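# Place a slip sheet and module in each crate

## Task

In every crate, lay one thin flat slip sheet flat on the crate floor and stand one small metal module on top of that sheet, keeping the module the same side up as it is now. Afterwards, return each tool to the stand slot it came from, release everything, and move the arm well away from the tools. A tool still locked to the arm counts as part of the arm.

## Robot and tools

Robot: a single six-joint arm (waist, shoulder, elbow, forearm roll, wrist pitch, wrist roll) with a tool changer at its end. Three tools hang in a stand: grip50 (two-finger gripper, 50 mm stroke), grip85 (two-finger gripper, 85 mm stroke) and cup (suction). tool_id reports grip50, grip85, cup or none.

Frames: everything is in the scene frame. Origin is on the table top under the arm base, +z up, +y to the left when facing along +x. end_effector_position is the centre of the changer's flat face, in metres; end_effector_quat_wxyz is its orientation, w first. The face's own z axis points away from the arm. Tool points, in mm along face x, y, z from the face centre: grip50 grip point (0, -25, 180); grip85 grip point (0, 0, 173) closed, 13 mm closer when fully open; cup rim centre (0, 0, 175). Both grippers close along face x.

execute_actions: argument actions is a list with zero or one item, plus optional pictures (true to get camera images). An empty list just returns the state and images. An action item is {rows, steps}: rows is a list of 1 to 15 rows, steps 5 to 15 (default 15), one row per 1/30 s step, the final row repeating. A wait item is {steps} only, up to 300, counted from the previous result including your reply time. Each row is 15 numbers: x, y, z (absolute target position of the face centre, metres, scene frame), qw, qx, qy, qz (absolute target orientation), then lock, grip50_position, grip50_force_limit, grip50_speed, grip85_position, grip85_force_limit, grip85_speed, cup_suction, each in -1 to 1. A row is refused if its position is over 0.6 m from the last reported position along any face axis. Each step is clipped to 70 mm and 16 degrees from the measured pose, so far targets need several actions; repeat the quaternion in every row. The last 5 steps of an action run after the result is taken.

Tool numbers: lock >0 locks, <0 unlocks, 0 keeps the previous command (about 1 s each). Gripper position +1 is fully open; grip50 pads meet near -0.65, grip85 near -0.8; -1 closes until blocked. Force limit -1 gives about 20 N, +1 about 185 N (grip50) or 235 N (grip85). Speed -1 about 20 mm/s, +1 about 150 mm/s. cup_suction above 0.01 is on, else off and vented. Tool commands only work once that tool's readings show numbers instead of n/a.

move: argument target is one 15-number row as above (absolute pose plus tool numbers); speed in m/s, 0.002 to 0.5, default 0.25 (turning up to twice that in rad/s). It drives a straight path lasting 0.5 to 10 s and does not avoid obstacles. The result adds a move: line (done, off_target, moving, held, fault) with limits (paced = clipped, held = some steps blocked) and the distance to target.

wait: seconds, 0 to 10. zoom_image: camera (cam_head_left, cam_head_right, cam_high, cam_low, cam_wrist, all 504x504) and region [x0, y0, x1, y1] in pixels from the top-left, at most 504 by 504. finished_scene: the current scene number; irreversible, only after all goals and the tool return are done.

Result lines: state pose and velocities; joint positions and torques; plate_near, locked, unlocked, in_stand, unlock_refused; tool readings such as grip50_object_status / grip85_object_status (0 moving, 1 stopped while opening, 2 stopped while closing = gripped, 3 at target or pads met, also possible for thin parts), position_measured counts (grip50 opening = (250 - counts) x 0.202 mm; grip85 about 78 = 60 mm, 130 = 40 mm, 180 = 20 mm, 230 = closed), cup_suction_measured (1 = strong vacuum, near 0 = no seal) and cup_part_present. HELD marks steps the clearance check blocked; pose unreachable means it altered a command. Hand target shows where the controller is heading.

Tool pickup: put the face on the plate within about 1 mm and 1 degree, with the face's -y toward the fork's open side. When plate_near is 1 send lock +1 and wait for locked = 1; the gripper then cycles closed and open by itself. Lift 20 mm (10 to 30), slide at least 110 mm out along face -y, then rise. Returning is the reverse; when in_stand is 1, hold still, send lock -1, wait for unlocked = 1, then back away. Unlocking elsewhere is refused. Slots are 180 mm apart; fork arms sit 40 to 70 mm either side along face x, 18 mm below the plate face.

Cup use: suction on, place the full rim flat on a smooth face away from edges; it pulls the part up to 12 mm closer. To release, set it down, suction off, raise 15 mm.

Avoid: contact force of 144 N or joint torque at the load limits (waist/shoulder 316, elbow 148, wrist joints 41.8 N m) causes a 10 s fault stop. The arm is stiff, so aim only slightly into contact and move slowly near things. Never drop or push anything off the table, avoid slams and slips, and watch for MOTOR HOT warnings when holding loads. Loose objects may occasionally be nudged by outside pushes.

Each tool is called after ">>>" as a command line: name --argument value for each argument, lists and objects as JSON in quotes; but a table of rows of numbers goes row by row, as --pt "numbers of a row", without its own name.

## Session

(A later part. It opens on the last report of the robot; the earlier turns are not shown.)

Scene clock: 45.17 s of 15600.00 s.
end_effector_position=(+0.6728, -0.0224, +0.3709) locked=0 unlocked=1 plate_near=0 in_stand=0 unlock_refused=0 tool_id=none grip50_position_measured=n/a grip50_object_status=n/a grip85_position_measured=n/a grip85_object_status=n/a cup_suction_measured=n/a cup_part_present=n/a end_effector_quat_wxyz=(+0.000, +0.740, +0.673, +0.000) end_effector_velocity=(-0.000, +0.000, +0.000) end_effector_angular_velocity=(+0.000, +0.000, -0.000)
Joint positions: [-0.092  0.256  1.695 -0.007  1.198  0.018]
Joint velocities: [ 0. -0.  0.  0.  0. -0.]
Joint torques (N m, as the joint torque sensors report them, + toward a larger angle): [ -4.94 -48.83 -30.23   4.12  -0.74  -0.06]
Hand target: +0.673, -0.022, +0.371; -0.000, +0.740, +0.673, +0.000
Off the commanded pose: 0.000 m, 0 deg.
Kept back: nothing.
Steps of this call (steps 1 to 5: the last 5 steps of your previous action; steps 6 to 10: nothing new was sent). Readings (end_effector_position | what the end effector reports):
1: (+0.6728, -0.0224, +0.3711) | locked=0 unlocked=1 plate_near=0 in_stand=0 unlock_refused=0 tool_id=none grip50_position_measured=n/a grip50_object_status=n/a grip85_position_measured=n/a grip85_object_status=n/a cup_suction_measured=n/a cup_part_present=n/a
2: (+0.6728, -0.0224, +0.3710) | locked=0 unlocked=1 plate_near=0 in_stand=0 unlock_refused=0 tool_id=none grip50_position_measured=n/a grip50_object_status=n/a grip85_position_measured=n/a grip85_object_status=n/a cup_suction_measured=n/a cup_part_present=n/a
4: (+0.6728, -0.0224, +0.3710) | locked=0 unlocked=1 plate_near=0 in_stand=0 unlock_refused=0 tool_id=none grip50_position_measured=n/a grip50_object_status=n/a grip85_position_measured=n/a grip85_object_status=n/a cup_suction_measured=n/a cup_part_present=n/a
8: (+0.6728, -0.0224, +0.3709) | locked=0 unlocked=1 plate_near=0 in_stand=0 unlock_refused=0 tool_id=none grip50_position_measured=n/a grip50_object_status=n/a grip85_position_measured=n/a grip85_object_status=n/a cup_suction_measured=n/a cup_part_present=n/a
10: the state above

>>> execute_actions --actions '[{"rows":[[0.6728,-0.0224,0.3716,0,0.7396,0.6730,0,0,1,0,0,1,0,0,0],[0.6724,-0.0224,0.3718,0,0.7396,0.6730,0,0,1,0,0,1,0,0,0],[0.6718,-0.0223,0.3718,0,0.7396,0.6730,0,0,1,0,0,1,0,0,0],[0.6712,-0.0222,0.3718,0,0.7396,0.6730,0,0,1,0,0,1,0,0,0],[0.6708,-0.0222,0.3718,0,0.7396,0.6730,0,0,1,0,0,1,0,0,0],[0.6708,-0.0222,0.3716,0,0.7396,0.6730,0,0,1,0,0,1,0,0,0],[0.6708,-0.0222,0.3713,0,0.7396,0.6730,0,0,1,0,0,1,0,0,0],[0.6708,-0.0222,0.3710,0,0.7396,0.6730,0,0,1,0,0,1,0,0,0],[0.6708,-0.0222,0.3708,0,0.7396,0.6730,0,0,1,0,0,1,0,0,0]],"steps":15}]'

>>> execute_actions --actions '[{"steps":10}]'

Scene clock: 49.63 s of 15600.00 s.
end_effector_position=(+0.6709, -0.0222, +0.3710) locked=0 unlocked=1 plate_near=0 in_stand=0 unlock_refused=0 tool_id=none grip50_position_measured=n/a grip50_object_status=n/a grip85_position_measured=n/a grip85_object_status=n/a cup_suction_measured=n/a cup_part_present=n/a end_effector_quat_wxyz=(-0.000, +0.740, +0.673, -0.000) end_effector_velocity=(+0.000, -0.000, -0.003) end_effector_angular_velocity=(-0.001, -0.006, +0.000)
Joint positions: [-0.092  0.253  1.698 -0.007  1.198  0.018]
Joint velocities: [-0.    -0.     0.005 -0.    -0.012 -0.   ]
Joint torques (N m, as the joint torque sensors report them, + toward a larger angle): [ -3.04 -60.02 -38.48   4.67  -0.3   -0.06]
Steps of this call (steps 1 to 124: nothing new was sent; steps 125 to 134: the first 10 steps of this action). Readings (end_effector_position | what the end effector reports):
125: (+0.6728, -0.0224, +0.3708) | locked=0 unlocked=1 plate_near=0 in_stand=0 unlock_refused=0 tool_id=none grip50_position_measured=n/a grip50_object_status=n/a grip85_position_measured=n/a grip85_object_status=n/a cup_suction_measured=n/a cup_part_present=n/a
126: (+0.6727, -0.0224, +0.3708) | locked=0 unlocked=1 plate_near=0 in_stand=0 unlock_refused=0 tool_id=none grip50_position_measured=n/a grip50_object_status=n/a grip85_position_measured=n/a grip85_object_status=n/a cup_suction_measured=n/a cup_part_present=n/a
128: (+0.6723, -0.0224, +0.3712) | locked=0 unlocked=1 plate_near=0 in_stand=0 unlock_refused=0 tool_id=none grip50_position_measured=n/a grip50_object_status=n/a grip85_position_measured=n/a grip85_object_status=n/a cup_suction_measured=n/a cup_part_present=n/a
132: (+0.6709, -0.0223, +0.3713) | locked=0 unlocked=1 plate_near=0 in_stand=0 unlock_refused=0 tool_id=none grip50_position_measured=n/a grip50_object_status=n/a grip85_position_measured=n/a grip85_object_status=n/a cup_suction_measured=n/a cup_part_present=n/a
134: the state above

Scene clock: 49.97 s of 15600.00 s.
end_effector_position=(+0.6708, -0.0222, +0.3709) locked=0 unlocked=1 plate_near=0 in_stand=0 unlock_refused=0 tool_id=none grip50_position_measured=n/a grip50_object_status=n/a grip85_position_measured=n/a grip85_object_status=n/a cup_suction_measured=n/a cup_part_present=n/a end_effector_quat_wxyz=(+0.000, +0.740, +0.673, +0.000) end_effector_velocity=(-0.000, -0.000, -0.000) end_effector_angular_velocity=(-0.000, +0.000, -0.001)
Joint positions: [-0.091  0.253  1.699 -0.007  1.197  0.018]
Joint velocities: [ 0.    -0.     0.001 -0.    -0.     0.001]
Joint torques (N m, as the joint torque sensors report them, + toward a larger angle): [ -2.11 -49.53 -27.09   4.82   0.37  -0.01]
Hand target: +0.671, -0.022, +0.371; -0.000, +0.740, +0.673, +0.000
Off the commanded pose: 0.000 m, 0 deg.
Kept back: nothing.
Steps of this call (steps 1 to 5: the last 5 steps of your previous action; steps 6 to 10: nothing new was sent). Readings (end_effector_position | what the end effector reports):
1: (+0.6709, -0.0222, +0.3710) | locked=0 unlocked=1 plate_near=0 in_stand=0 unlock_refused=0 tool_id=none grip50_position_measured=n/a grip50_object_status=n/a grip85_position_measured=n/a grip85_object_status=n/a cup_suction_measured=n/a cup_part_present=n/a
2: (+0.6709, -0.0222, +0.3710) | locked=0 unlocked=1 plate_near=0 in_stand=0 unlock_refused=0 tool_id=none grip50_position_measured=n/a grip50_object_status=n/a grip85_position_measured=n/a grip85_object_status=n/a cup_suction_measured=n/a cup_part_present=n/a
4: (+0.6708, -0.0222, +0.3709) | locked=0 unlocked=1 plate_near=0 in_stand=0 unlock_refused=0 tool_id=none grip50_position_measured=n/a grip50_object_status=n/a grip85_position_measured=n/a grip85_object_status=n/a cup_suction_measured=n/a cup_part_present=n/a
8: (+0.6708, -0.0222, +0.3709) | locked=0 unlocked=1 plate_near=0 in_stand=0 unlock_refused=0 tool_id=none grip50_position_measured=n/a grip50_object_status=n/a grip85_position_measured=n/a grip85_object_status=n/a cup_suction_measured=n/a cup_part_present=n/a
10: the state above

>>> execute_actions --actions '[{"rows":[[0.6715,-0.0223,0.3714,0,0.7396,0.6730,0,0,1,0,0,1,0,0,0]],"steps":10}]' --pictures true

>>> zoom_image --camera "cam_head_left" --region '[236, 168, 272, 198]'

>>> zoom_image --camera "cam_low" --region '[340, 70, 420, 120]'

Scene clock: 52.27 s of 15600.00 s.
end_effector_position=(+0.6714, -0.0222, +0.3711) locked=0 unlocked=1 plate_near=0 in_stand=0 unlock_refused=0 tool_id=none grip50_position_measured=n/a grip50_object_status=n/a grip85_position_measured=n/a grip85_object_status=n/a cup_suction_measured=n/a cup_part_present=n/a end_effector_quat_wxyz=(-0.000, +0.740, +0.673, -0.000) end_effector_velocity=(+0.002, -0.000, +0.001) end_effector_angular_velocity=(+0.000, +0.000, -0.001)
Joint positions: [-0.091  0.254  1.697 -0.007  1.198  0.018]
Joint velocities: [ 0.     0.002 -0.005  0.     0.003  0.001]
Joint torques (N m, as the joint torque sensors report them, + toward a larger angle): [ -2.76 -59.32 -38.53   4.32  -0.32  -0.03]
Steps of this call (steps 1 to 64: nothing new was sent; steps 65 to 69: the first 5 steps of this action). Readings (end_effector_position | what the end effector reports):
65: (+0.6708, -0.0222, +0.3708) | locked=0 unlocked=1 plate_near=0 in_stand=0 unlock_refused=0 tool_id=none grip50_position_measured=n/a grip50_object_status=n/a grip85_position_measured=n/a grip85_object_status=n/a cup_suction_measured=n/a cup_part_present=n/a
66: (+0.6709, -0.0222, +0.3709) | locked=0 unlocked=1 plate_near=0 in_stand=0 unlock_refused=0 tool_id=none grip50_position_measured=n/a grip50_object_status=n/a grip85_position_measured=n/a grip85_object_status=n/a cup_suction_measured=n/a cup_part_present=n/a
68: (+0.6713, -0.0222, +0.3710) | locked=0 unlocked=1 plate_near=0 in_stand=0 unlock_refused=0 tool_id=none grip50_position_measured=n/a grip50_object_status=n/a grip85_position_measured=n/a grip85_object_status=n/a cup_suction_measured=n/a cup_part_present=n/a
69: the state above

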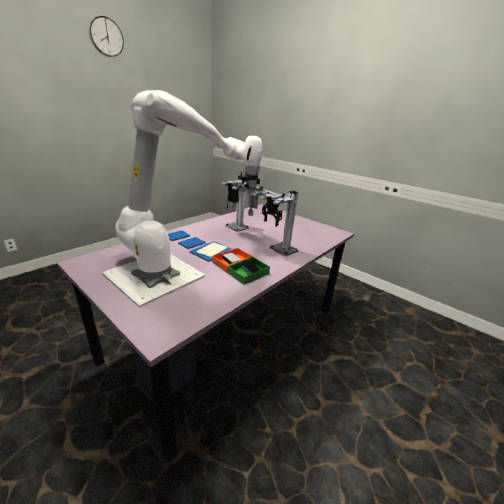

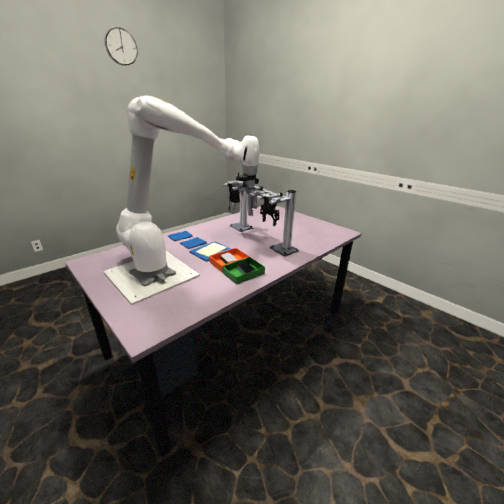

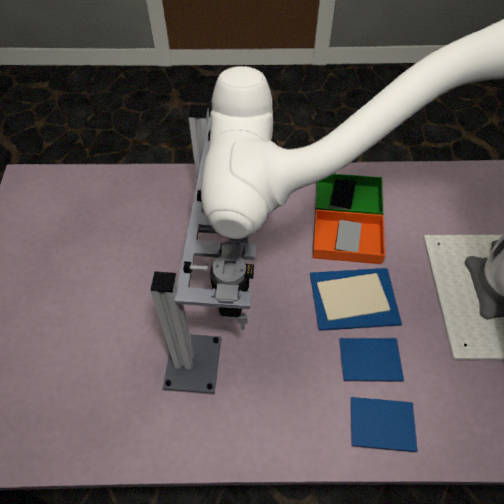

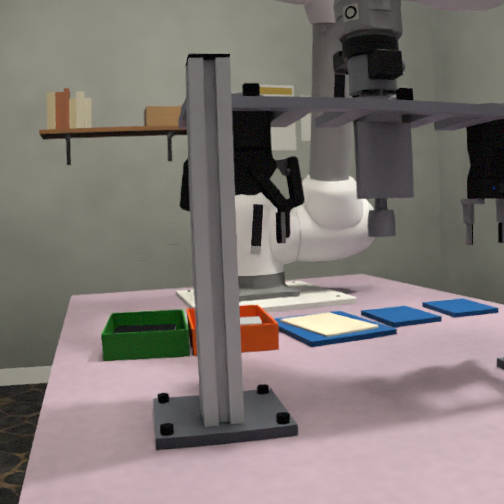

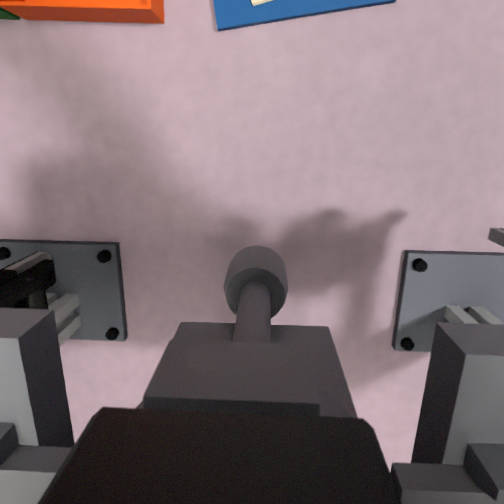

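Region (236, 168, 272, 198) of cam_head_left's 504x504 image, scaled by 14.000, with more detail than that image has.

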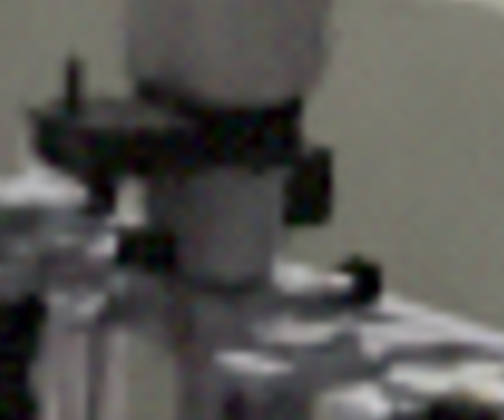

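Region (340, 70, 420, 120) of cam_low's 504x504 image, scaled by 6.300, with more detail than that image has; it fills the top 315 rows of this view, and the rest is white.

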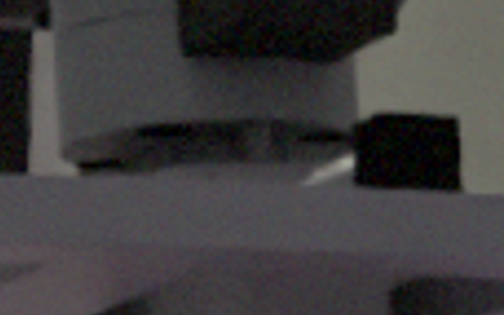

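>>> move --target '[0.6718,-0.0223,0.378,0,0.7396,0.6730,0,0,1,0,0,1,0,0,0]' --speed 0.02

>>> move --target '[0.6789,-0.0238,0.378,0,0.7396,0.6730,0,0,1,0,0,1,0,0,0]' --speed 0.02

>>> zoom_image --camera "cam_wrist" --region '[80, 340, 400, 440]'

Scene clock: 54.10 s of 15600.00 s.
end_effector_position=(+0.6718, -0.0223, +0.3780) locked=0 unlocked=1 plate_near=0 in_stand=0 unlock_refused=0 tool_id=none grip50_position_measured=n/a grip50_object_status=n/a grip85_position_measured=n/a grip85_object_status=n/a cup_suction_measured=n/a cup_part_present=n/a end_effector_quat_wxyz=(-0.000, +0.740, +0.673, +0.000) end_effector_velocity=(-0.000, -0.000, +0.001) end_effector_angular_velocity=(-0.000, -0.000, +0.000)
Joint positions: [-0.091  0.25   1.688 -0.007  1.21   0.018]
Joint velocities: [-0.    -0.    -0.001 -0.     0.001 -0.   ]
Joint torques (N m, as the joint torque sensors report them, + toward a larger angle): [ -2.85 -66.73 -42.02   4.35  -0.06  -0.09]
Hand target: +0.672, -0.022, +0.378; +0.000, +0.740, +0.673, -0.000
Off your previous action's commanded pose: 0.000 m, 0 deg at its last step (step 5 of this call).
Off the commanded pose: 0.000 m, 0 deg.
Kept back: nothing.
move: done

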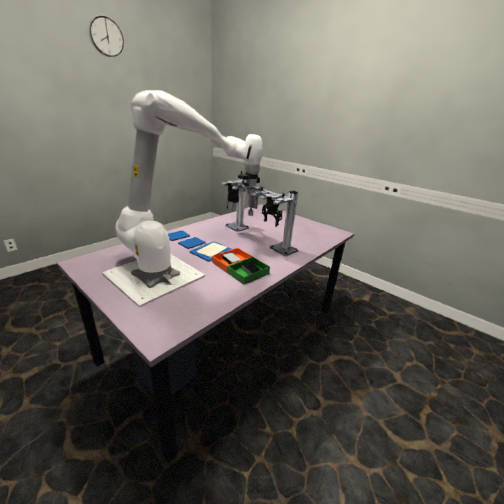

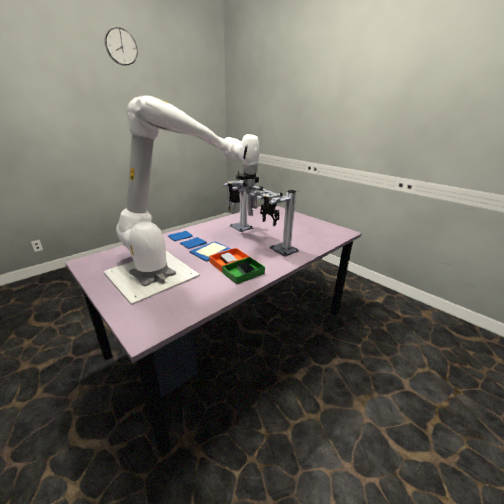

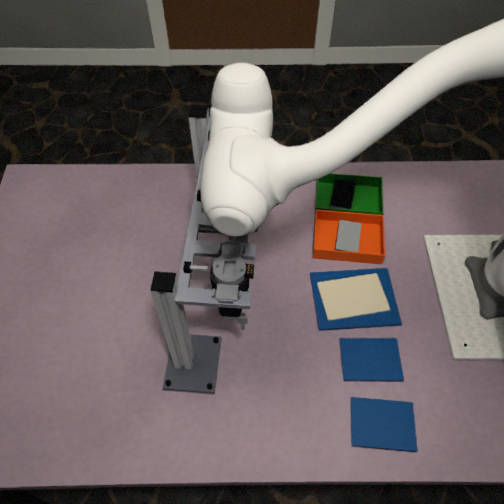

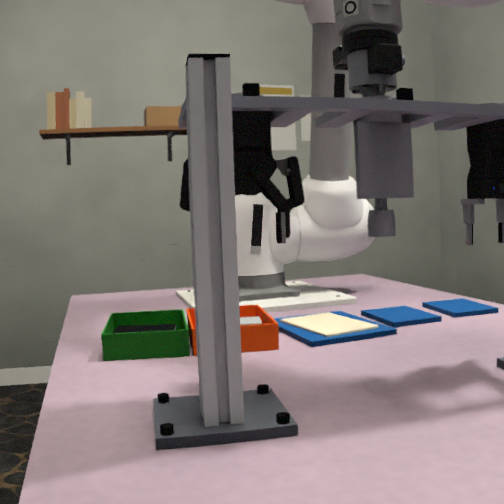

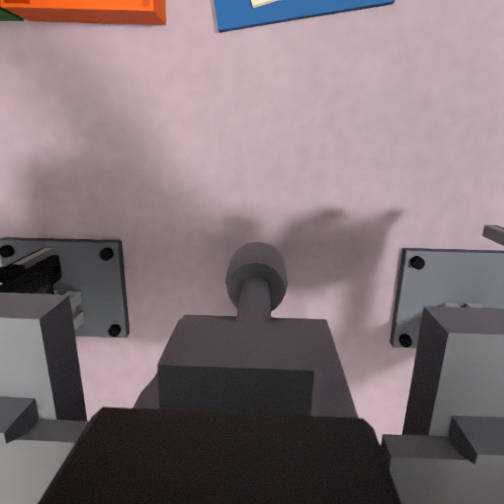

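Scene clock: 54.80 s of 15600.00 s.
end_effector_position=(+0.6789, -0.0238, +0.3780) locked=0 unlocked=1 plate_near=0 in_stand=0 unlock_refused=0 tool_id=none grip50_position_measured=n/a grip50_object_status=n/a grip85_position_measured=n/a grip85_object_status=n/a cup_suction_measured=n/a cup_part_present=n/a end_effector_quat_wxyz=(+0.000, +0.740, +0.673, -0.000) end_effector_velocity=(+0.001, +0.000, +0.000) end_effector_angular_velocity=(-0.000, -0.001, +0.001)
Joint positions: [-0.093  0.261  1.674 -0.007  1.213  0.017]
Joint velocities: [ 0.     0.    -0.001 -0.    -0.    -0.001]
Joint torques (N m, as the joint torque sensors report them, + toward a larger angle): [ -3.08 -66.89 -42.09   4.32   0.05   0.01]
Hand target: +0.679, -0.024, +0.378; +0.000, +0.740, +0.673, -0.000
Off the commanded pose: 0.000 m, 0 deg.
Kept back: nothing.
move: done

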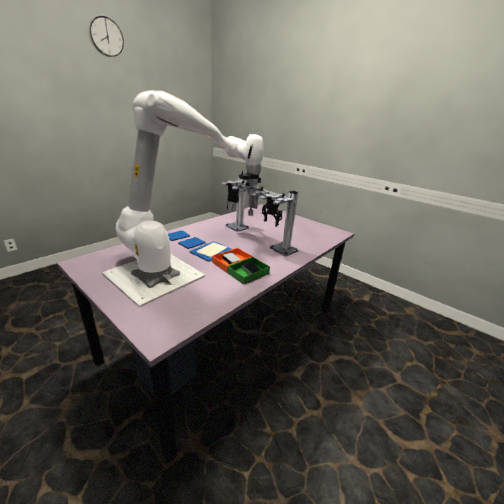

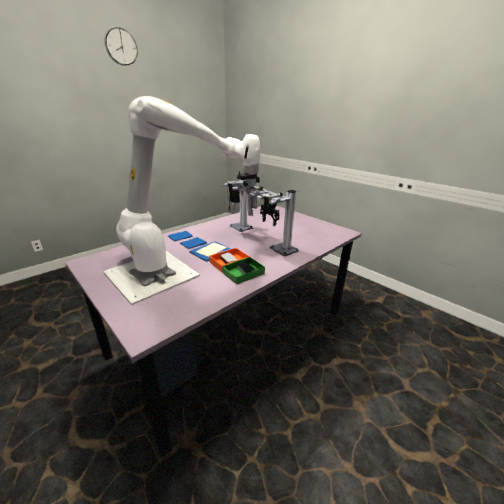

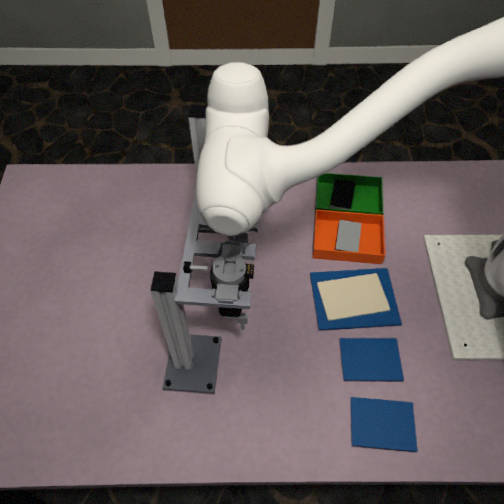

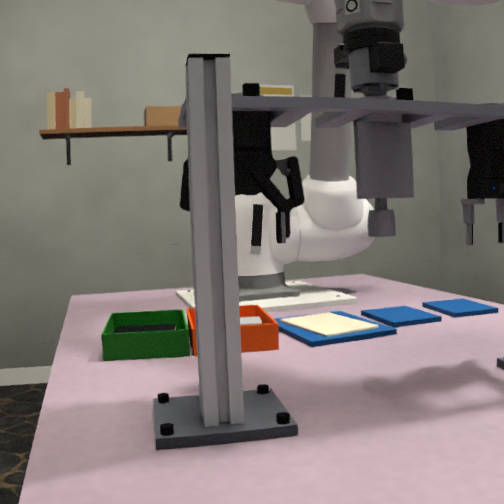

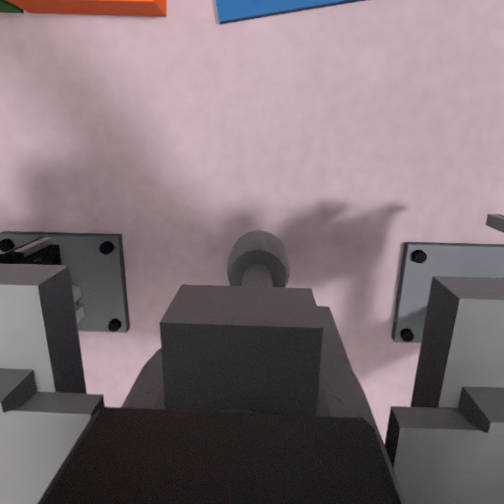

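Region (80, 340, 400, 440) of cam_wrist's 504x504 image, scaled by 1.575, with more detail than that image has; it fills the top 158 rows of this view, and the rest is white.

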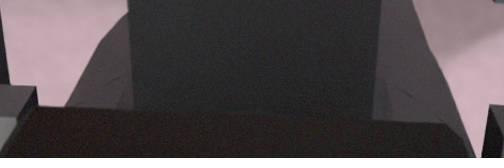

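>>> move --target '[0.6789,-0.0238,0.3714,0,0.7396,0.6730,0,0,1,0,0,1,0,0,0]' --speed 0.01

>>> execute_actions --actions '[{"rows":[[0.6789,-0.0238,0.3711,0,0.7396,0.6730,0,0,1,0,0,1,0,0,0],[0.6789,-0.0238,0.3708,0,0.7396,0.6730,0,0,1,0,0,1,0,0,0],[0.6789,-0.0238,0.3706,0,0.7396,0.6730,0,0,1,0,0,1,0,0,0]],"steps":14}]'

Scene clock: 55.93 s of 15600.00 s.
end_effector_position=(+0.6789, -0.0238, +0.3714) locked=0 unlocked=1 plate_near=0 in_stand=0 unlock_refused=0 tool_id=none grip50_position_measured=n/a grip50_object_status=n/a grip85_position_measured=n/a grip85_object_status=n/a cup_suction_measured=n/a cup_part_present=n/a end_effector_quat_wxyz=(+0.000, +0.740, +0.673, +0.000) end_effector_velocity=(+0.000, -0.000, -0.001) end_effector_angular_velocity=(+0.000, -0.000, -0.000)
Joint positions: [-0.093  0.265  1.682 -0.007  1.202  0.017]
Joint velocities: [-0.     0.     0.001  0.    -0.001 -0.   ]
Joint torques (N m, as the joint torque sensors report them, + toward a larger angle): [ -2.6  -67.98 -42.34   4.26   0.13  -0.05]
Hand target: +0.679, -0.024, +0.371; -0.000, +0.740, +0.673, +0.000
Off the commanded pose: 0.000 m, 0 deg.
Kept back: nothing.
move: done

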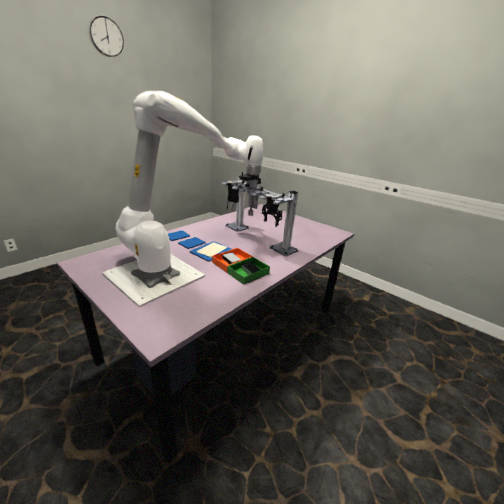

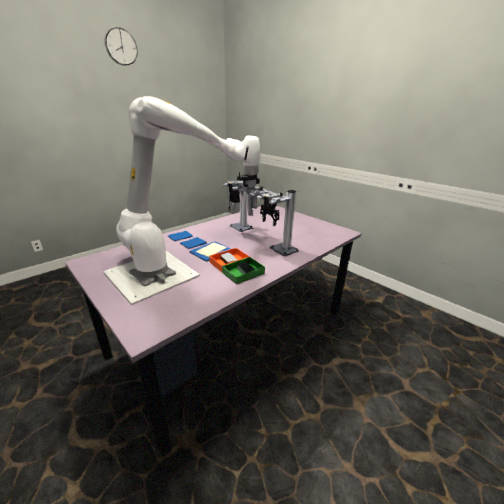

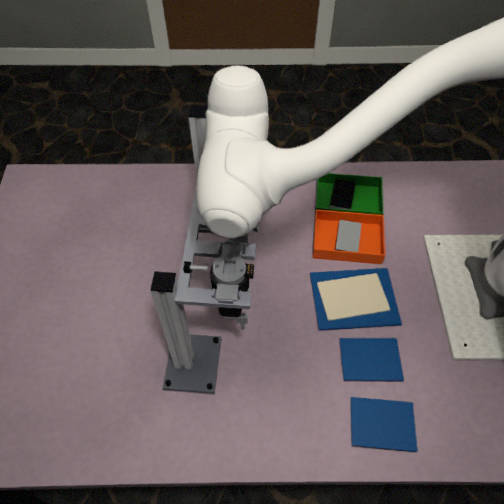

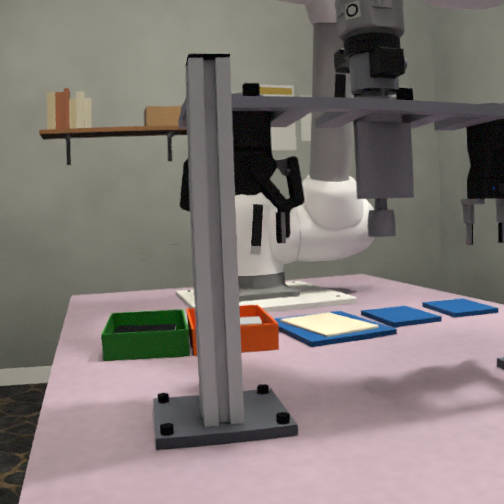

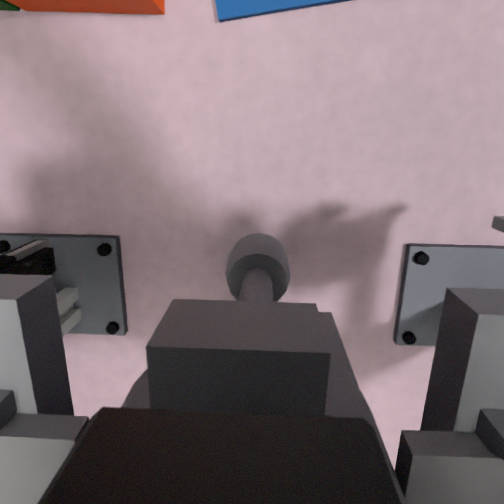

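Scene clock: 56.23 s of 15600.00 s.
end_effector_position=(+0.6789, -0.0238, +0.3708) locked=0 unlocked=1 plate_near=0 in_stand=0 unlock_refused=0 tool_id=none grip50_position_measured=n/a grip50_object_status=n/a grip85_position_measured=n/a grip85_object_status=n/a cup_suction_measured=n/a cup_part_present=n/a end_effector_quat_wxyz=(+0.000, +0.740, +0.673, +0.000) end_effector_velocity=(-0.000, -0.000, -0.000) end_effector_angular_velocity=(-0.000, -0.001, -0.001)
Joint positions: [-0.093  0.265  1.683 -0.007  1.2    0.017]
Joint velocities: [-0.    -0.     0.001 -0.    -0.002  0.   ]
Joint torques (N m, as the joint torque sensors report them, + toward a larger angle): [ -3.32 -49.39 -28.81   4.34  -0.79  -0.05]
Steps of this call (steps 1 to 9: the first 9 steps of this action). Readings (end_effector_position | what the end effector reports):
1: (+0.6789, -0.0238, +0.3714) | locked=0 unlocked=1 plate_near=0 in_stand=0 unlock_refused=0 tool_id=none grip50_position_measured=n/a grip50_object_status=n/a grip85_position_measured=n/a grip85_object_status=n/a cup_suction_measured=n/a cup_part_present=n/a
2: (+0.6789, -0.0238, +0.3713) | locked=0 unlocked=1 plate_near=0 in_stand=0 unlock_refused=0 tool_id=none grip50_position_measured=n/a grip50_object_status=n/a grip85_position_measured=n/a grip85_object_status=n/a cup_suction_measured=n/a cup_part_present=n/a
4: (+0.6789, -0.0238, +0.3710) | locked=0 unlocked=1 plate_near=0 in_stand=0 unlock_refused=0 tool_id=none grip50_position_measured=n/a grip50_object_status=n/a grip85_position_measured=n/a grip85_object_status=n/a cup_suction_measured=n/a cup_part_present=n/a
8: (+0.6789, -0.0238, +0.3708) | locked=0 unlocked=1 plate_near=0 in_stand=0 unlock_refused=0 tool_id=none grip50_position_measured=n/a grip50_object_status=n/a grip85_position_measured=n/a grip85_object_status=n/a cup_suction_measured=n/a cup_part_present=n/a
9: the state above

>>> execute_actions --actions '[{"rows":[[0.6789,-0.0238,0.3716,0,0.7396,0.6730,0,0,1,0,0,1,0,0,0],[0.6789,-0.0238,0.3720,0,0.7396,0.6730,0,0,1,0,0,1,0,0,0],[0.6795,-0.0239,0.3720,0,0.7396,0.6730,0,0,1,0,0,1,0,0,0],[0.6802,-0.0239,0.3720,0,0.7396,0.6730,0,0,1,0,0,1,0,0,0],[0.6809,-0.0240,0.3720,0,0.7396,0.6730,0,0,1,0,0,1,0,0,0],[0.6809,-0.0240,0.3720,0,0.7396,0.6730,0,0,1,0,0,1,0,0,0],[0.6809,-0.0240,0.3720,0,0.7396,0.6730,0,0,1,0,0,1,0,0,0],[0.6809,-0.0240,0.3720,0,0.7396,0.6730,0,0,1,0,0,1,0,0,0],[0.6809,-0.0240,0.3720,0,0.7396,0.6730,0,0,1,0,0,1,0,0,0],[0.6809,-0.0240,0.3716,0,0.7396,0.6730,0,0,1,0,0,1,0,0,0],[0.6809,-0.0240,0.3712,0,0.7396,0.6730,0,0,1,0,0,1,0,0,0],[0.6809,-0.0240,0.3708,0,0.7396,0.6730,0,0,1,0,0,1,0,0,0]],"steps":15}]'

>>> execute_actions --actions '[{"steps":10}]'

Scene clock: 59.77 s of 15600.00 s.
end_effector_position=(+0.6809, -0.0240, +0.3719) locked=0 unlocked=1 plate_near=0 in_stand=0 unlock_refused=0 tool_id=none grip50_position_measured=n/a grip50_object_status=n/a grip85_position_measured=n/a grip85_object_status=n/a cup_suction_measured=n/a cup_part_present=n/a end_effector_quat_wxyz=(-0.000, +0.740, +0.673, -0.000) end_effector_velocity=(+0.001, +0.000, -0.000) end_effector_angular_velocity=(-0.000, -0.001, +0.001)
Joint positions: [-0.093  0.268  1.677 -0.007  1.203  0.017]
Joint velocities: [ 0.     0.002 -0.001  0.    -0.002 -0.   ]
Joint torques (N m, as the joint torque sensors report them, + toward a larger angle): [ -3.51 -67.44 -41.94   4.13   0.24   0.  ]
Off your previous action's commanded pose: 0.000 m, 0 deg at its last step (step 5 of this call).
Steps of this call (steps 1 to 5: the last 5 steps of your previous action; steps 6 to 96: nothing new was sent; steps 97 to 106: the first 10 steps of this action). Readings (end_effector_position | what the end effector reports):
97: (+0.6789, -0.0238, +0.3706) | locked=0 unlocked=1 plate_near=0 in_stand=0 unlock_refused=0 tool_id=none grip50_position_measured=n/a grip50_object_status=n/a grip85_position_measured=n/a grip85_object_status=n/a cup_suction_measured=n/a cup_part_present=n/a
98: (+0.6789, -0.0238, +0.3707) | locked=0 unlocked=1 plate_near=0 in_stand=0 unlock_refused=0 tool_id=none grip50_position_measured=n/a grip50_object_status=n/a grip85_position_measured=n/a grip85_object_status=n/a cup_suction_measured=n/a cup_part_present=n/a
100: (+0.6791, -0.0238, +0.3712) | locked=0 unlocked=1 plate_near=0 in_stand=0 unlock_refused=0 tool_id=none grip50_position_measured=n/a grip50_object_status=n/a grip85_position_measured=n/a grip85_object_status=n/a cup_suction_measured=n/a cup_part_present=n/a
104: (+0.6807, -0.0240, +0.3718) | locked=0 unlocked=1 plate_near=0 in_stand=0 unlock_refused=0 tool_id=none grip50_position_measured=n/a grip50_object_status=n/a grip85_position_measured=n/a grip85_object_status=n/a cup_suction_measured=n/a cup_part_present=n/a
106: the state above

Scene clock: 60.10 s of 15600.00 s.
end_effector_position=(+0.6809, -0.0240, +0.3708) locked=0 unlocked=1 plate_near=0 in_stand=0 unlock_refused=0 tool_id=none grip50_position_measured=n/a grip50_object_status=n/a grip85_position_measured=n/a grip85_object_status=n/a cup_suction_measured=n/a cup_part_present=n/a end_effector_quat_wxyz=(-0.000, +0.740, +0.673, -0.000) end_effector_velocity=(+0.000, -0.000, -0.000) end_effector_angular_velocity=(-0.000, -0.001, -0.000)
Joint positions: [-0.093  0.268  1.679 -0.007  1.201  0.017]
Joint velocities: [-0.     0.     0.    -0.    -0.002  0.   ]
Joint torques (N m, as the joint torque sensors report them, + toward a larger angle): [ -3.2  -68.35 -42.13   4.36  -0.02  -0.07]
Hand target: +0.681, -0.024, +0.371; -0.000, +0.740, +0.673, -0.000
Off the commanded pose: 0.000 m, 0 deg.
Kept back: nothing.
Steps of this call (steps 1 to 5: the last 5 steps of your previous action; steps 6 to 10: nothing new was sent). Readings (end_effector_position | what the end effector reports):
1: (+0.6809, -0.0240, +0.3718) | locked=0 unlocked=1 plate_near=0 in_stand=0 unlock_refused=0 tool_id=none grip50_position_measured=n/a grip50_object_status=n/a grip85_position_measured=n/a grip85_object_status=n/a cup_suction_measured=n/a cup_part_present=n/a
2: (+0.6809, -0.0240, +0.3717) | locked=0 unlocked=1 plate_near=0 in_stand=0 unlock_refused=0 tool_id=none grip50_position_measured=n/a grip50_object_status=n/a grip85_position_measured=n/a grip85_object_status=n/a cup_suction_measured=n/a cup_part_present=n/a
4: (+0.6809, -0.0240, +0.3711) | locked=0 unlocked=1 plate_near=0 in_stand=0 unlock_refused=0 tool_id=none grip50_position_measured=n/a grip50_object_status=n/a grip85_position_measured=n/a grip85_object_status=n/a cup_suction_measured=n/a cup_part_present=n/a
8: (+0.6809, -0.0240, +0.3708) | locked=0 unlocked=1 plate_near=0 in_stand=0 unlock_refused=0 tool_id=none grip50_position_measured=n/a grip50_object_status=n/a grip85_position_measured=n/a grip85_object_status=n/a cup_suction_measured=n/a cup_part_present=n/a
10: the state above

>>> execute_actions --actions '[{"rows":[[0.6809,-0.0240,0.3705,0,0.7396,0.6730,0,0,1,0,0,1,0,0,0],[0.6809,-0.0240,0.3702,0,0.7396,0.6730,0,0,1,0,0,1,0,0,0],[0.6809,-0.0240,0.3699,0,0.7396,0.6730,0,0,1,0,0,1,0,0,0],[0.6809,-0.0240,0.3696,0,0.7396,0.6730,0,0,1,0,0,1,0,0,0]],"steps":15}]'

Scene clock: 60.70 s of 15600.00 s.
end_effector_position=(+0.6809, -0.0240, +0.3696) locked=0 unlocked=1 plate_near=0 in_stand=0 unlock_refused=0 tool_id=none grip50_position_measured=n/a grip50_object_status=n/a grip85_position_measured=n/a grip85_object_status=n/a cup_suction_measured=n/a cup_part_present=n/a end_effector_quat_wxyz=(+0.000, +0.740, +0.673, +0.000) end_effector_velocity=(-0.000, +0.000, +0.001) end_effector_angular_velocity=(+0.000, -0.002, +0.000)
Joint positions: [-0.093  0.269  1.68  -0.007  1.199  0.017]
Joint velocities: [ 0.    -0.001  0.     0.    -0.    -0.   ]
Joint torques (N m, as the joint torque sensors report them, + toward a larger angle): [ -2.9  -68.81 -42.03   4.36   0.     0.05]
Steps of this call (steps 1 to 8: nothing new was sent; steps 9 to 18: the first 10 steps of this action). Readings (end_effector_position | what the end effector reports):
9: (+0.6809, -0.0240, +0.3708) | locked=0 unlocked=1 plate_near=0 in_stand=0 unlock_refused=0 tool_id=none grip50_position_measured=n/a grip50_object_status=n/a grip85_position_measured=n/a grip85_object_status=n/a cup_suction_measured=n/a cup_part_present=n/a
10: (+0.6809, -0.0240, +0.3707) | locked=0 unlocked=1 plate_near=0 in_stand=0 unlock_refused=0 tool_id=none grip50_position_measured=n/a grip50_object_status=n/a grip85_position_measured=n/a grip85_object_status=n/a cup_suction_measured=n/a cup_part_present=n/a
12: (+0.6809, -0.0240, +0.3702) | locked=0 unlocked=1 plate_near=0 in_stand=0 unlock_refused=0 tool_id=none grip50_position_measured=n/a grip50_object_status=n/a grip85_position_measured=n/a grip85_object_status=n/a cup_suction_measured=n/a cup_part_present=n/a
16: (+0.6809, -0.0240, +0.3697) | locked=0 unlocked=1 plate_near=0 in_stand=0 unlock_refused=0 tool_id=none grip50_position_measured=n/a grip50_object_status=n/a grip85_position_measured=n/a grip85_object_status=n/a cup_suction_measured=n/a cup_part_present=n/a
18: the state above

It's entering. Continue in small chunks.

>>> move --target '[0.6809,-0.0240,0.3665,0,0.7396,0.6730,0,0,1,0,0,1,0,0,0]' --speed 0.004

Scene clock: 61.93 s of 15600.00 s.
end_effector_position=(+0.6809, -0.0240, +0.3667) locked=0 unlocked=1 plate_near=0 in_stand=0 unlock_refused=0 tool_id=none grip50_position_measured=n/a grip50_object_status=n/a grip85_position_measured=n/a grip85_object_status=n/a cup_suction_measured=n/a cup_part_present=n/a end_effector_quat_wxyz=(+0.000, +0.740, +0.673, +0.000) end_effector_velocity=(-0.000, -0.000, +0.000) end_effector_angular_velocity=(-0.000, -0.002, -0.001)
Joint positions: [-0.093  0.271  1.683 -0.007  1.194  0.017]
Joint velocities: [-0.    -0.001  0.001  0.    -0.001  0.001]
Joint torques (N m, as the joint torque sensors report them, + toward a larger angle): [ -3.29 -43.74 -21.5    4.41   0.16   0.09]
Hand target: +0.681, -0.024, +0.366; -0.000, +0.740, +0.673, +0.000
Off your previous action's commanded pose: 0.000 m, 0 deg at its last step (step 5 of this call).
Off the commanded pose: 0.000 m, 0 deg.
Kept back: nothing.
move: done

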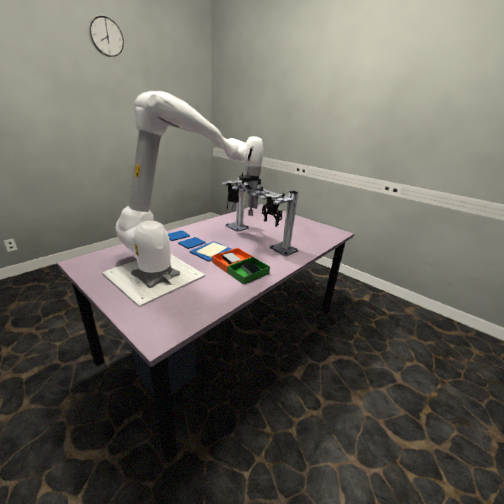

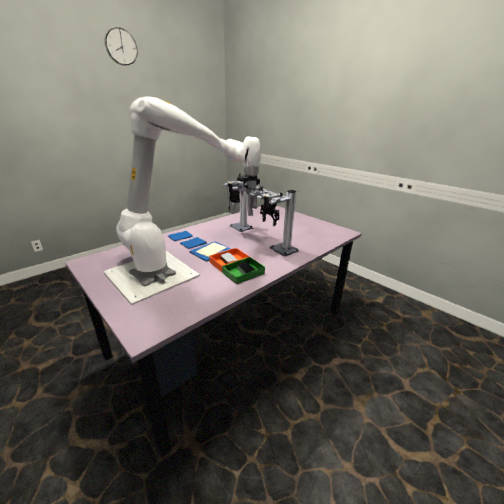

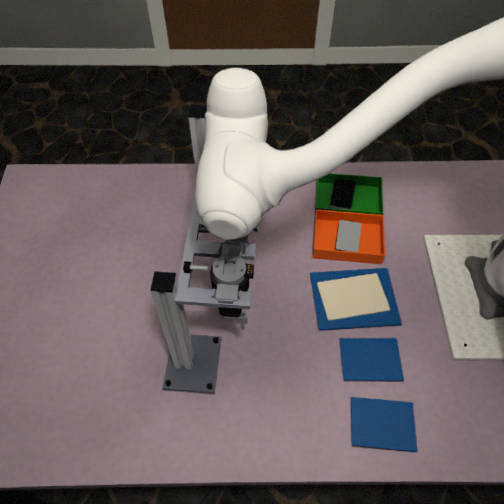

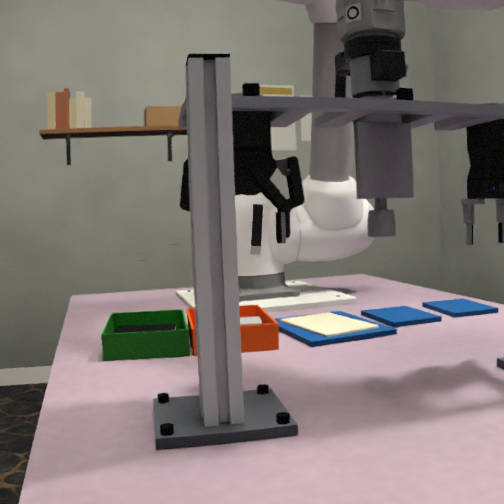

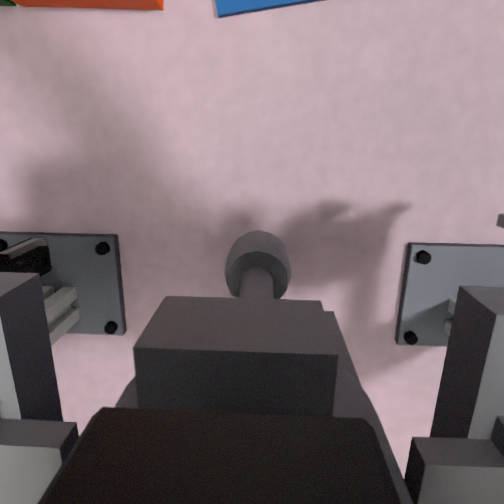

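>>> execute_actions --actions '[{"rows":[[0.6809,-0.0240,0.3672,0,0.7396,0.6730,0,0,1,0,0,1,0,0,0],[0.6809,-0.0240,0.3678,0,0.7396,0.6730,0,0,1,0,0,1,0,0,0],[0.6809,-0.0240,0.3678,0,0.7396,0.6730,0,0,1,0,0,1,0,0,0],[0.6805,-0.0240,0.3678,0,0.7396,0.6730,0,0,1,0,0,1,0,0,0],[0.6802,-0.0239,0.3678,0,0.7396,0.6730,0,0,1,0,0,1,0,0,0],[0.6802,-0.0239,0.3678,0,0.7396,0.6730,0,0,1,0,0,1,0,0,0],[0.6802,-0.0239,0.3678,0,0.7396,0.6730,0,0,1,0,0,1,0,0,0],[0.6802,-0.0239,0.3678,0,0.7396,0.6730,0,0,1,0,0,1,0,0,0],[0.6802,-0.0239,0.3678,0,0.7396,0.6730,0,0,1,0,0,1,0,0,0],[0.6802,-0.0239,0.3675,0,0.7396,0.6730,0,0,1,0,0,1,0,0,0],[0.6802,-0.0239,0.3672,0,0.7396,0.6730,0,0,1,0,0,1,0,0,0],[0.6802,-0.0239,0.3669,0,0.7396,0.6730,0,0,1,0,0,1,0,0,0],[0.6802,-0.0239,0.3667,0,0.7396,0.6730,0,0,1,0,0,1,0,0,0]],"steps":15}]'

>>> execute_actions --actions '[{"steps":10}]'

Scene clock: 62.90 s of 15600.00 s.
end_effector_position=(+0.6803, -0.0240, +0.3676) locked=0 unlocked=1 plate_near=0 in_stand=0 unlock_refused=0 tool_id=none grip50_position_measured=n/a grip50_object_status=n/a grip85_position_measured=n/a grip85_object_status=n/a cup_suction_measured=n/a cup_part_present=n/a end_effector_quat_wxyz=(-0.000, +0.740, +0.673, -0.000) end_effector_velocity=(-0.001, +0.000, -0.001) end_effector_angular_velocity=(-0.000, +0.002, +0.000)
Joint positions: [-0.093  0.269  1.683 -0.007  1.196  0.017]
Joint velocities: [ 0.    -0.001  0.002 -0.     0.     0.   ]
Joint torques (N m, as the joint torque sensors report them, + toward a larger angle): [ -2.84 -68.59 -29.12   4.33   4.42   0.11]
Steps of this call (steps 1 to 19: nothing new was sent; steps 20 to 29: the first 10 steps of this action). Readings (end_effector_position | what the end effector reports):
20: (+0.6809, -0.0240, +0.3665) | locked=0 unlocked=1 plate_near=0 in_stand=0 unlock_refused=0 tool_id=none grip50_position_measured=n/a grip50_object_status=n/a grip85_position_measured=n/a grip85_object_status=n/a cup_suction_measured=n/a cup_part_present=n/a
21: (+0.6809, -0.0240, +0.3666) | locked=0 unlocked=1 plate_near=0 in_stand=0 unlock_refused=0 tool_id=none grip50_position_measured=n/a grip50_object_status=n/a grip85_position_measured=n/a grip85_object_status=n/a cup_suction_measured=n/a cup_part_present=n/a
23: (+0.6809, -0.0240, +0.3669) | locked=0 unlocked=1 plate_near=0 in_stand=0 unlock_refused=0 tool_id=none grip50_position_measured=n/a grip50_object_status=n/a grip85_position_measured=n/a grip85_object_status=n/a cup_suction_measured=n/a cup_part_present=n/a
27: (+0.6804, -0.0240, +0.3676) | locked=0 unlocked=1 plate_near=0 in_stand=0 unlock_refused=0 tool_id=none grip50_position_measured=n/a grip50_object_status=n/a grip85_position_measured=n/a grip85_object_status=n/a cup_suction_measured=n/a cup_part_present=n/a
29: the state above

Scene clock: 63.23 s of 15600.00 s.
end_effector_position=(+0.6802, -0.0239, +0.3669) locked=0 unlocked=1 plate_near=0 in_stand=0 unlock_refused=0 tool_id=none grip50_position_measured=n/a grip50_object_status=n/a grip85_position_measured=n/a grip85_object_status=n/a cup_suction_measured=n/a cup_part_present=n/a end_effector_quat_wxyz=(+0.000, +0.740, +0.673, +0.000) end_effector_velocity=(-0.000, +0.000, -0.000) end_effector_angular_velocity=(+0.000, +0.001, -0.000)
Joint positions: [-0.093  0.269  1.685 -0.007  1.194  0.017]
Joint velocities: [ 0.    -0.     0.001  0.     0.     0.   ]
Joint torques (N m, as the joint torque sensors report them, + toward a larger angle): [ -0.57 -53.31  -4.95   4.76   8.82   0.1 ]
Hand target: +0.680, -0.024, +0.367; -0.000, +0.740, +0.673, -0.000
Off the commanded pose: 0.000 m, 0 deg.
Kept back: nothing.
Steps of this call (steps 1 to 5: the last 5 steps of your previous action; steps 6 to 10: nothing new was sent). Readings (end_effector_position | what the end effector reports):
1: (+0.6803, -0.0240, +0.3676) | locked=0 unlocked=1 plate_near=0 in_stand=0 unlock_refused=0 tool_id=none grip50_position_measured=n/a grip50_object_status=n/a grip85_position_measured=n/a grip85_object_status=n/a cup_suction_measured=n/a cup_part_present=n/a
2: (+0.6802, -0.0240, +0.3675) | locked=0 unlocked=1 plate_near=0 in_stand=0 unlock_refused=0 tool_id=none grip50_position_measured=n/a grip50_object_status=n/a grip85_position_measured=n/a grip85_object_status=n/a cup_suction_measured=n/a cup_part_present=n/a
4: (+0.6802, -0.0240, +0.3673) | locked=0 unlocked=1 plate_near=0 in_stand=0 unlock_refused=0 tool_id=none grip50_position_measured=n/a grip50_object_status=n/a grip85_position_measured=n/a grip85_object_status=n/a cup_suction_measured=n/a cup_part_present=n/a
8: (+0.6802, -0.0239, +0.3669) | locked=0 unlocked=1 plate_near=0 in_stand=0 unlock_refused=0 tool_id=none grip50_position_measured=n/a grip50_object_status=n/a grip85_position_measured=n/a grip85_object_status=n/a cup_suction_measured=n/a cup_part_present=n/a
10: the state above

>>> execute_actions --actions '[{"rows":[[0.6806,-0.0240,0.3674,0,0.7396,0.6730,0,0,1,0,0,1,0,0,0],[0.6810,-0.0240,0.3678,0,0.7396,0.6730,0,0,1,0,0,1,0,0,0],[0.6813,-0.0241,0.3678,0,0.7396,0.6730,0,0,1,0,0,1,0,0,0],[0.6816,-0.0241,0.3678,0,0.7396,0.6730,0,0,1,0,0,1,0,0,0]],"steps":15}]'

>>> execute_actions --actions '[{"steps":8}]'

Scene clock: 63.87 s of 15600.00 s.
end_effector_position=(+0.6816, -0.0240, +0.3677) locked=0 unlocked=1 plate_near=0 in_stand=0 unlock_refused=0 tool_id=none grip50_position_measured=n/a grip50_object_status=n/a grip85_position_measured=n/a grip85_object_status=n/a cup_suction_measured=n/a cup_part_present=n/a end_effector_quat_wxyz=(-0.000, +0.740, +0.673, -0.000) end_effector_velocity=(+0.001, -0.001, +0.001) end_effector_angular_velocity=(-0.000, -0.001, -0.001)
Joint positions: [-0.093  0.271  1.681 -0.007  1.197  0.017]
Joint velocities: [-0.001  0.001 -0.002 -0.     0.     0.   ]
Joint torques (N m, as the joint torque sensors report them, + toward a larger angle): [ -2.75 -68.14 -41.11   4.39  -0.01  -0.01]
Steps of this call (steps 1 to 9: nothing new was sent; steps 10 to 19: the first 10 steps of this action). Readings (end_effector_position | what the end effector reports):
10: (+0.6802, -0.0239, +0.3667) | locked=0 unlocked=1 plate_near=0 in_stand=0 unlock_refused=0 tool_id=none grip50_position_measured=n/a grip50_object_status=n/a grip85_position_measured=n/a grip85_object_status=n/a cup_suction_measured=n/a cup_part_present=n/a
11: (+0.6803, -0.0239, +0.3668) | locked=0 unlocked=1 plate_near=0 in_stand=0 unlock_refused=0 tool_id=none grip50_position_measured=n/a grip50_object_status=n/a grip85_position_measured=n/a grip85_object_status=n/a cup_suction_measured=n/a cup_part_present=n/a
13: (+0.6806, -0.0239, +0.3671) | locked=0 unlocked=1 plate_near=0 in_stand=0 unlock_refused=0 tool_id=none grip50_position_measured=n/a grip50_object_status=n/a grip85_position_measured=n/a grip85_object_status=n/a cup_suction_measured=n/a cup_part_present=n/a
17: (+0.6814, -0.0240, +0.3675) | locked=0 unlocked=1 plate_near=0 in_stand=0 unlock_refused=0 tool_id=none grip50_position_measured=n/a grip50_object_status=n/a grip85_position_measured=n/a grip85_object_status=n/a cup_suction_measured=n/a cup_part_present=n/a
19: the state above

Scene clock: 64.13 s of 15600.00 s.
end_effector_position=(+0.6816, -0.0241, +0.3677) locked=0 unlocked=1 plate_near=0 in_stand=0 unlock_refused=0 tool_id=none grip50_position_measured=n/a grip50_object_status=n/a grip85_position_measured=n/a grip85_object_status=n/a cup_suction_measured=n/a cup_part_present=n/a end_effector_quat_wxyz=(-0.000, +0.740, +0.673, -0.000) end_effector_velocity=(+0.000, +0.000, -0.000) end_effector_angular_velocity=(-0.000, -0.000, +0.001)
Joint positions: [-0.093  0.271  1.681 -0.007  1.197  0.017]
Joint velocities: [ 0.     0.    -0.    -0.    -0.    -0.001]
Joint torques (N m, as the joint torque sensors report them, + toward a larger angle): [ -2.96 -68.83 -42.13   4.32   0.01   0.04]
Hand target: +0.682, -0.024, +0.368; +0.000, +0.740, +0.673, -0.000
Off the commanded pose: 0.000 m, 0 deg.
Kept back: nothing.
Steps of this call (steps 1 to 5: the last 5 steps of your previous action; steps 6 to 8: nothing new was sent). Readings (end_effector_position | what the end effector reports):
1: (+0.6816, -0.0241, +0.3677) | locked=0 unlocked=1 plate_near=0 in_stand=0 unlock_refused=0 tool_id=none grip50_position_measured=n/a grip50_object_status=n/a grip85_position_measured=n/a grip85_object_status=n/a cup_suction_measured=n/a cup_part_present=n/a
2: (+0.6816, -0.0241, +0.3677) | locked=0 unlocked=1 plate_near=0 in_stand=0 unlock_refused=0 tool_id=none grip50_position_measured=n/a grip50_object_status=n/a grip85_position_measured=n/a grip85_object_status=n/a cup_suction_measured=n/a cup_part_present=n/a
4: (+0.6816, -0.0241, +0.3677) | locked=0 unlocked=1 plate_near=0 in_stand=0 unlock_refused=0 tool_id=none grip50_position_measured=n/a grip50_object_status=n/a grip85_position_measured=n/a grip85_object_status=n/a cup_suction_measured=n/a cup_part_present=n/a
8: the state above


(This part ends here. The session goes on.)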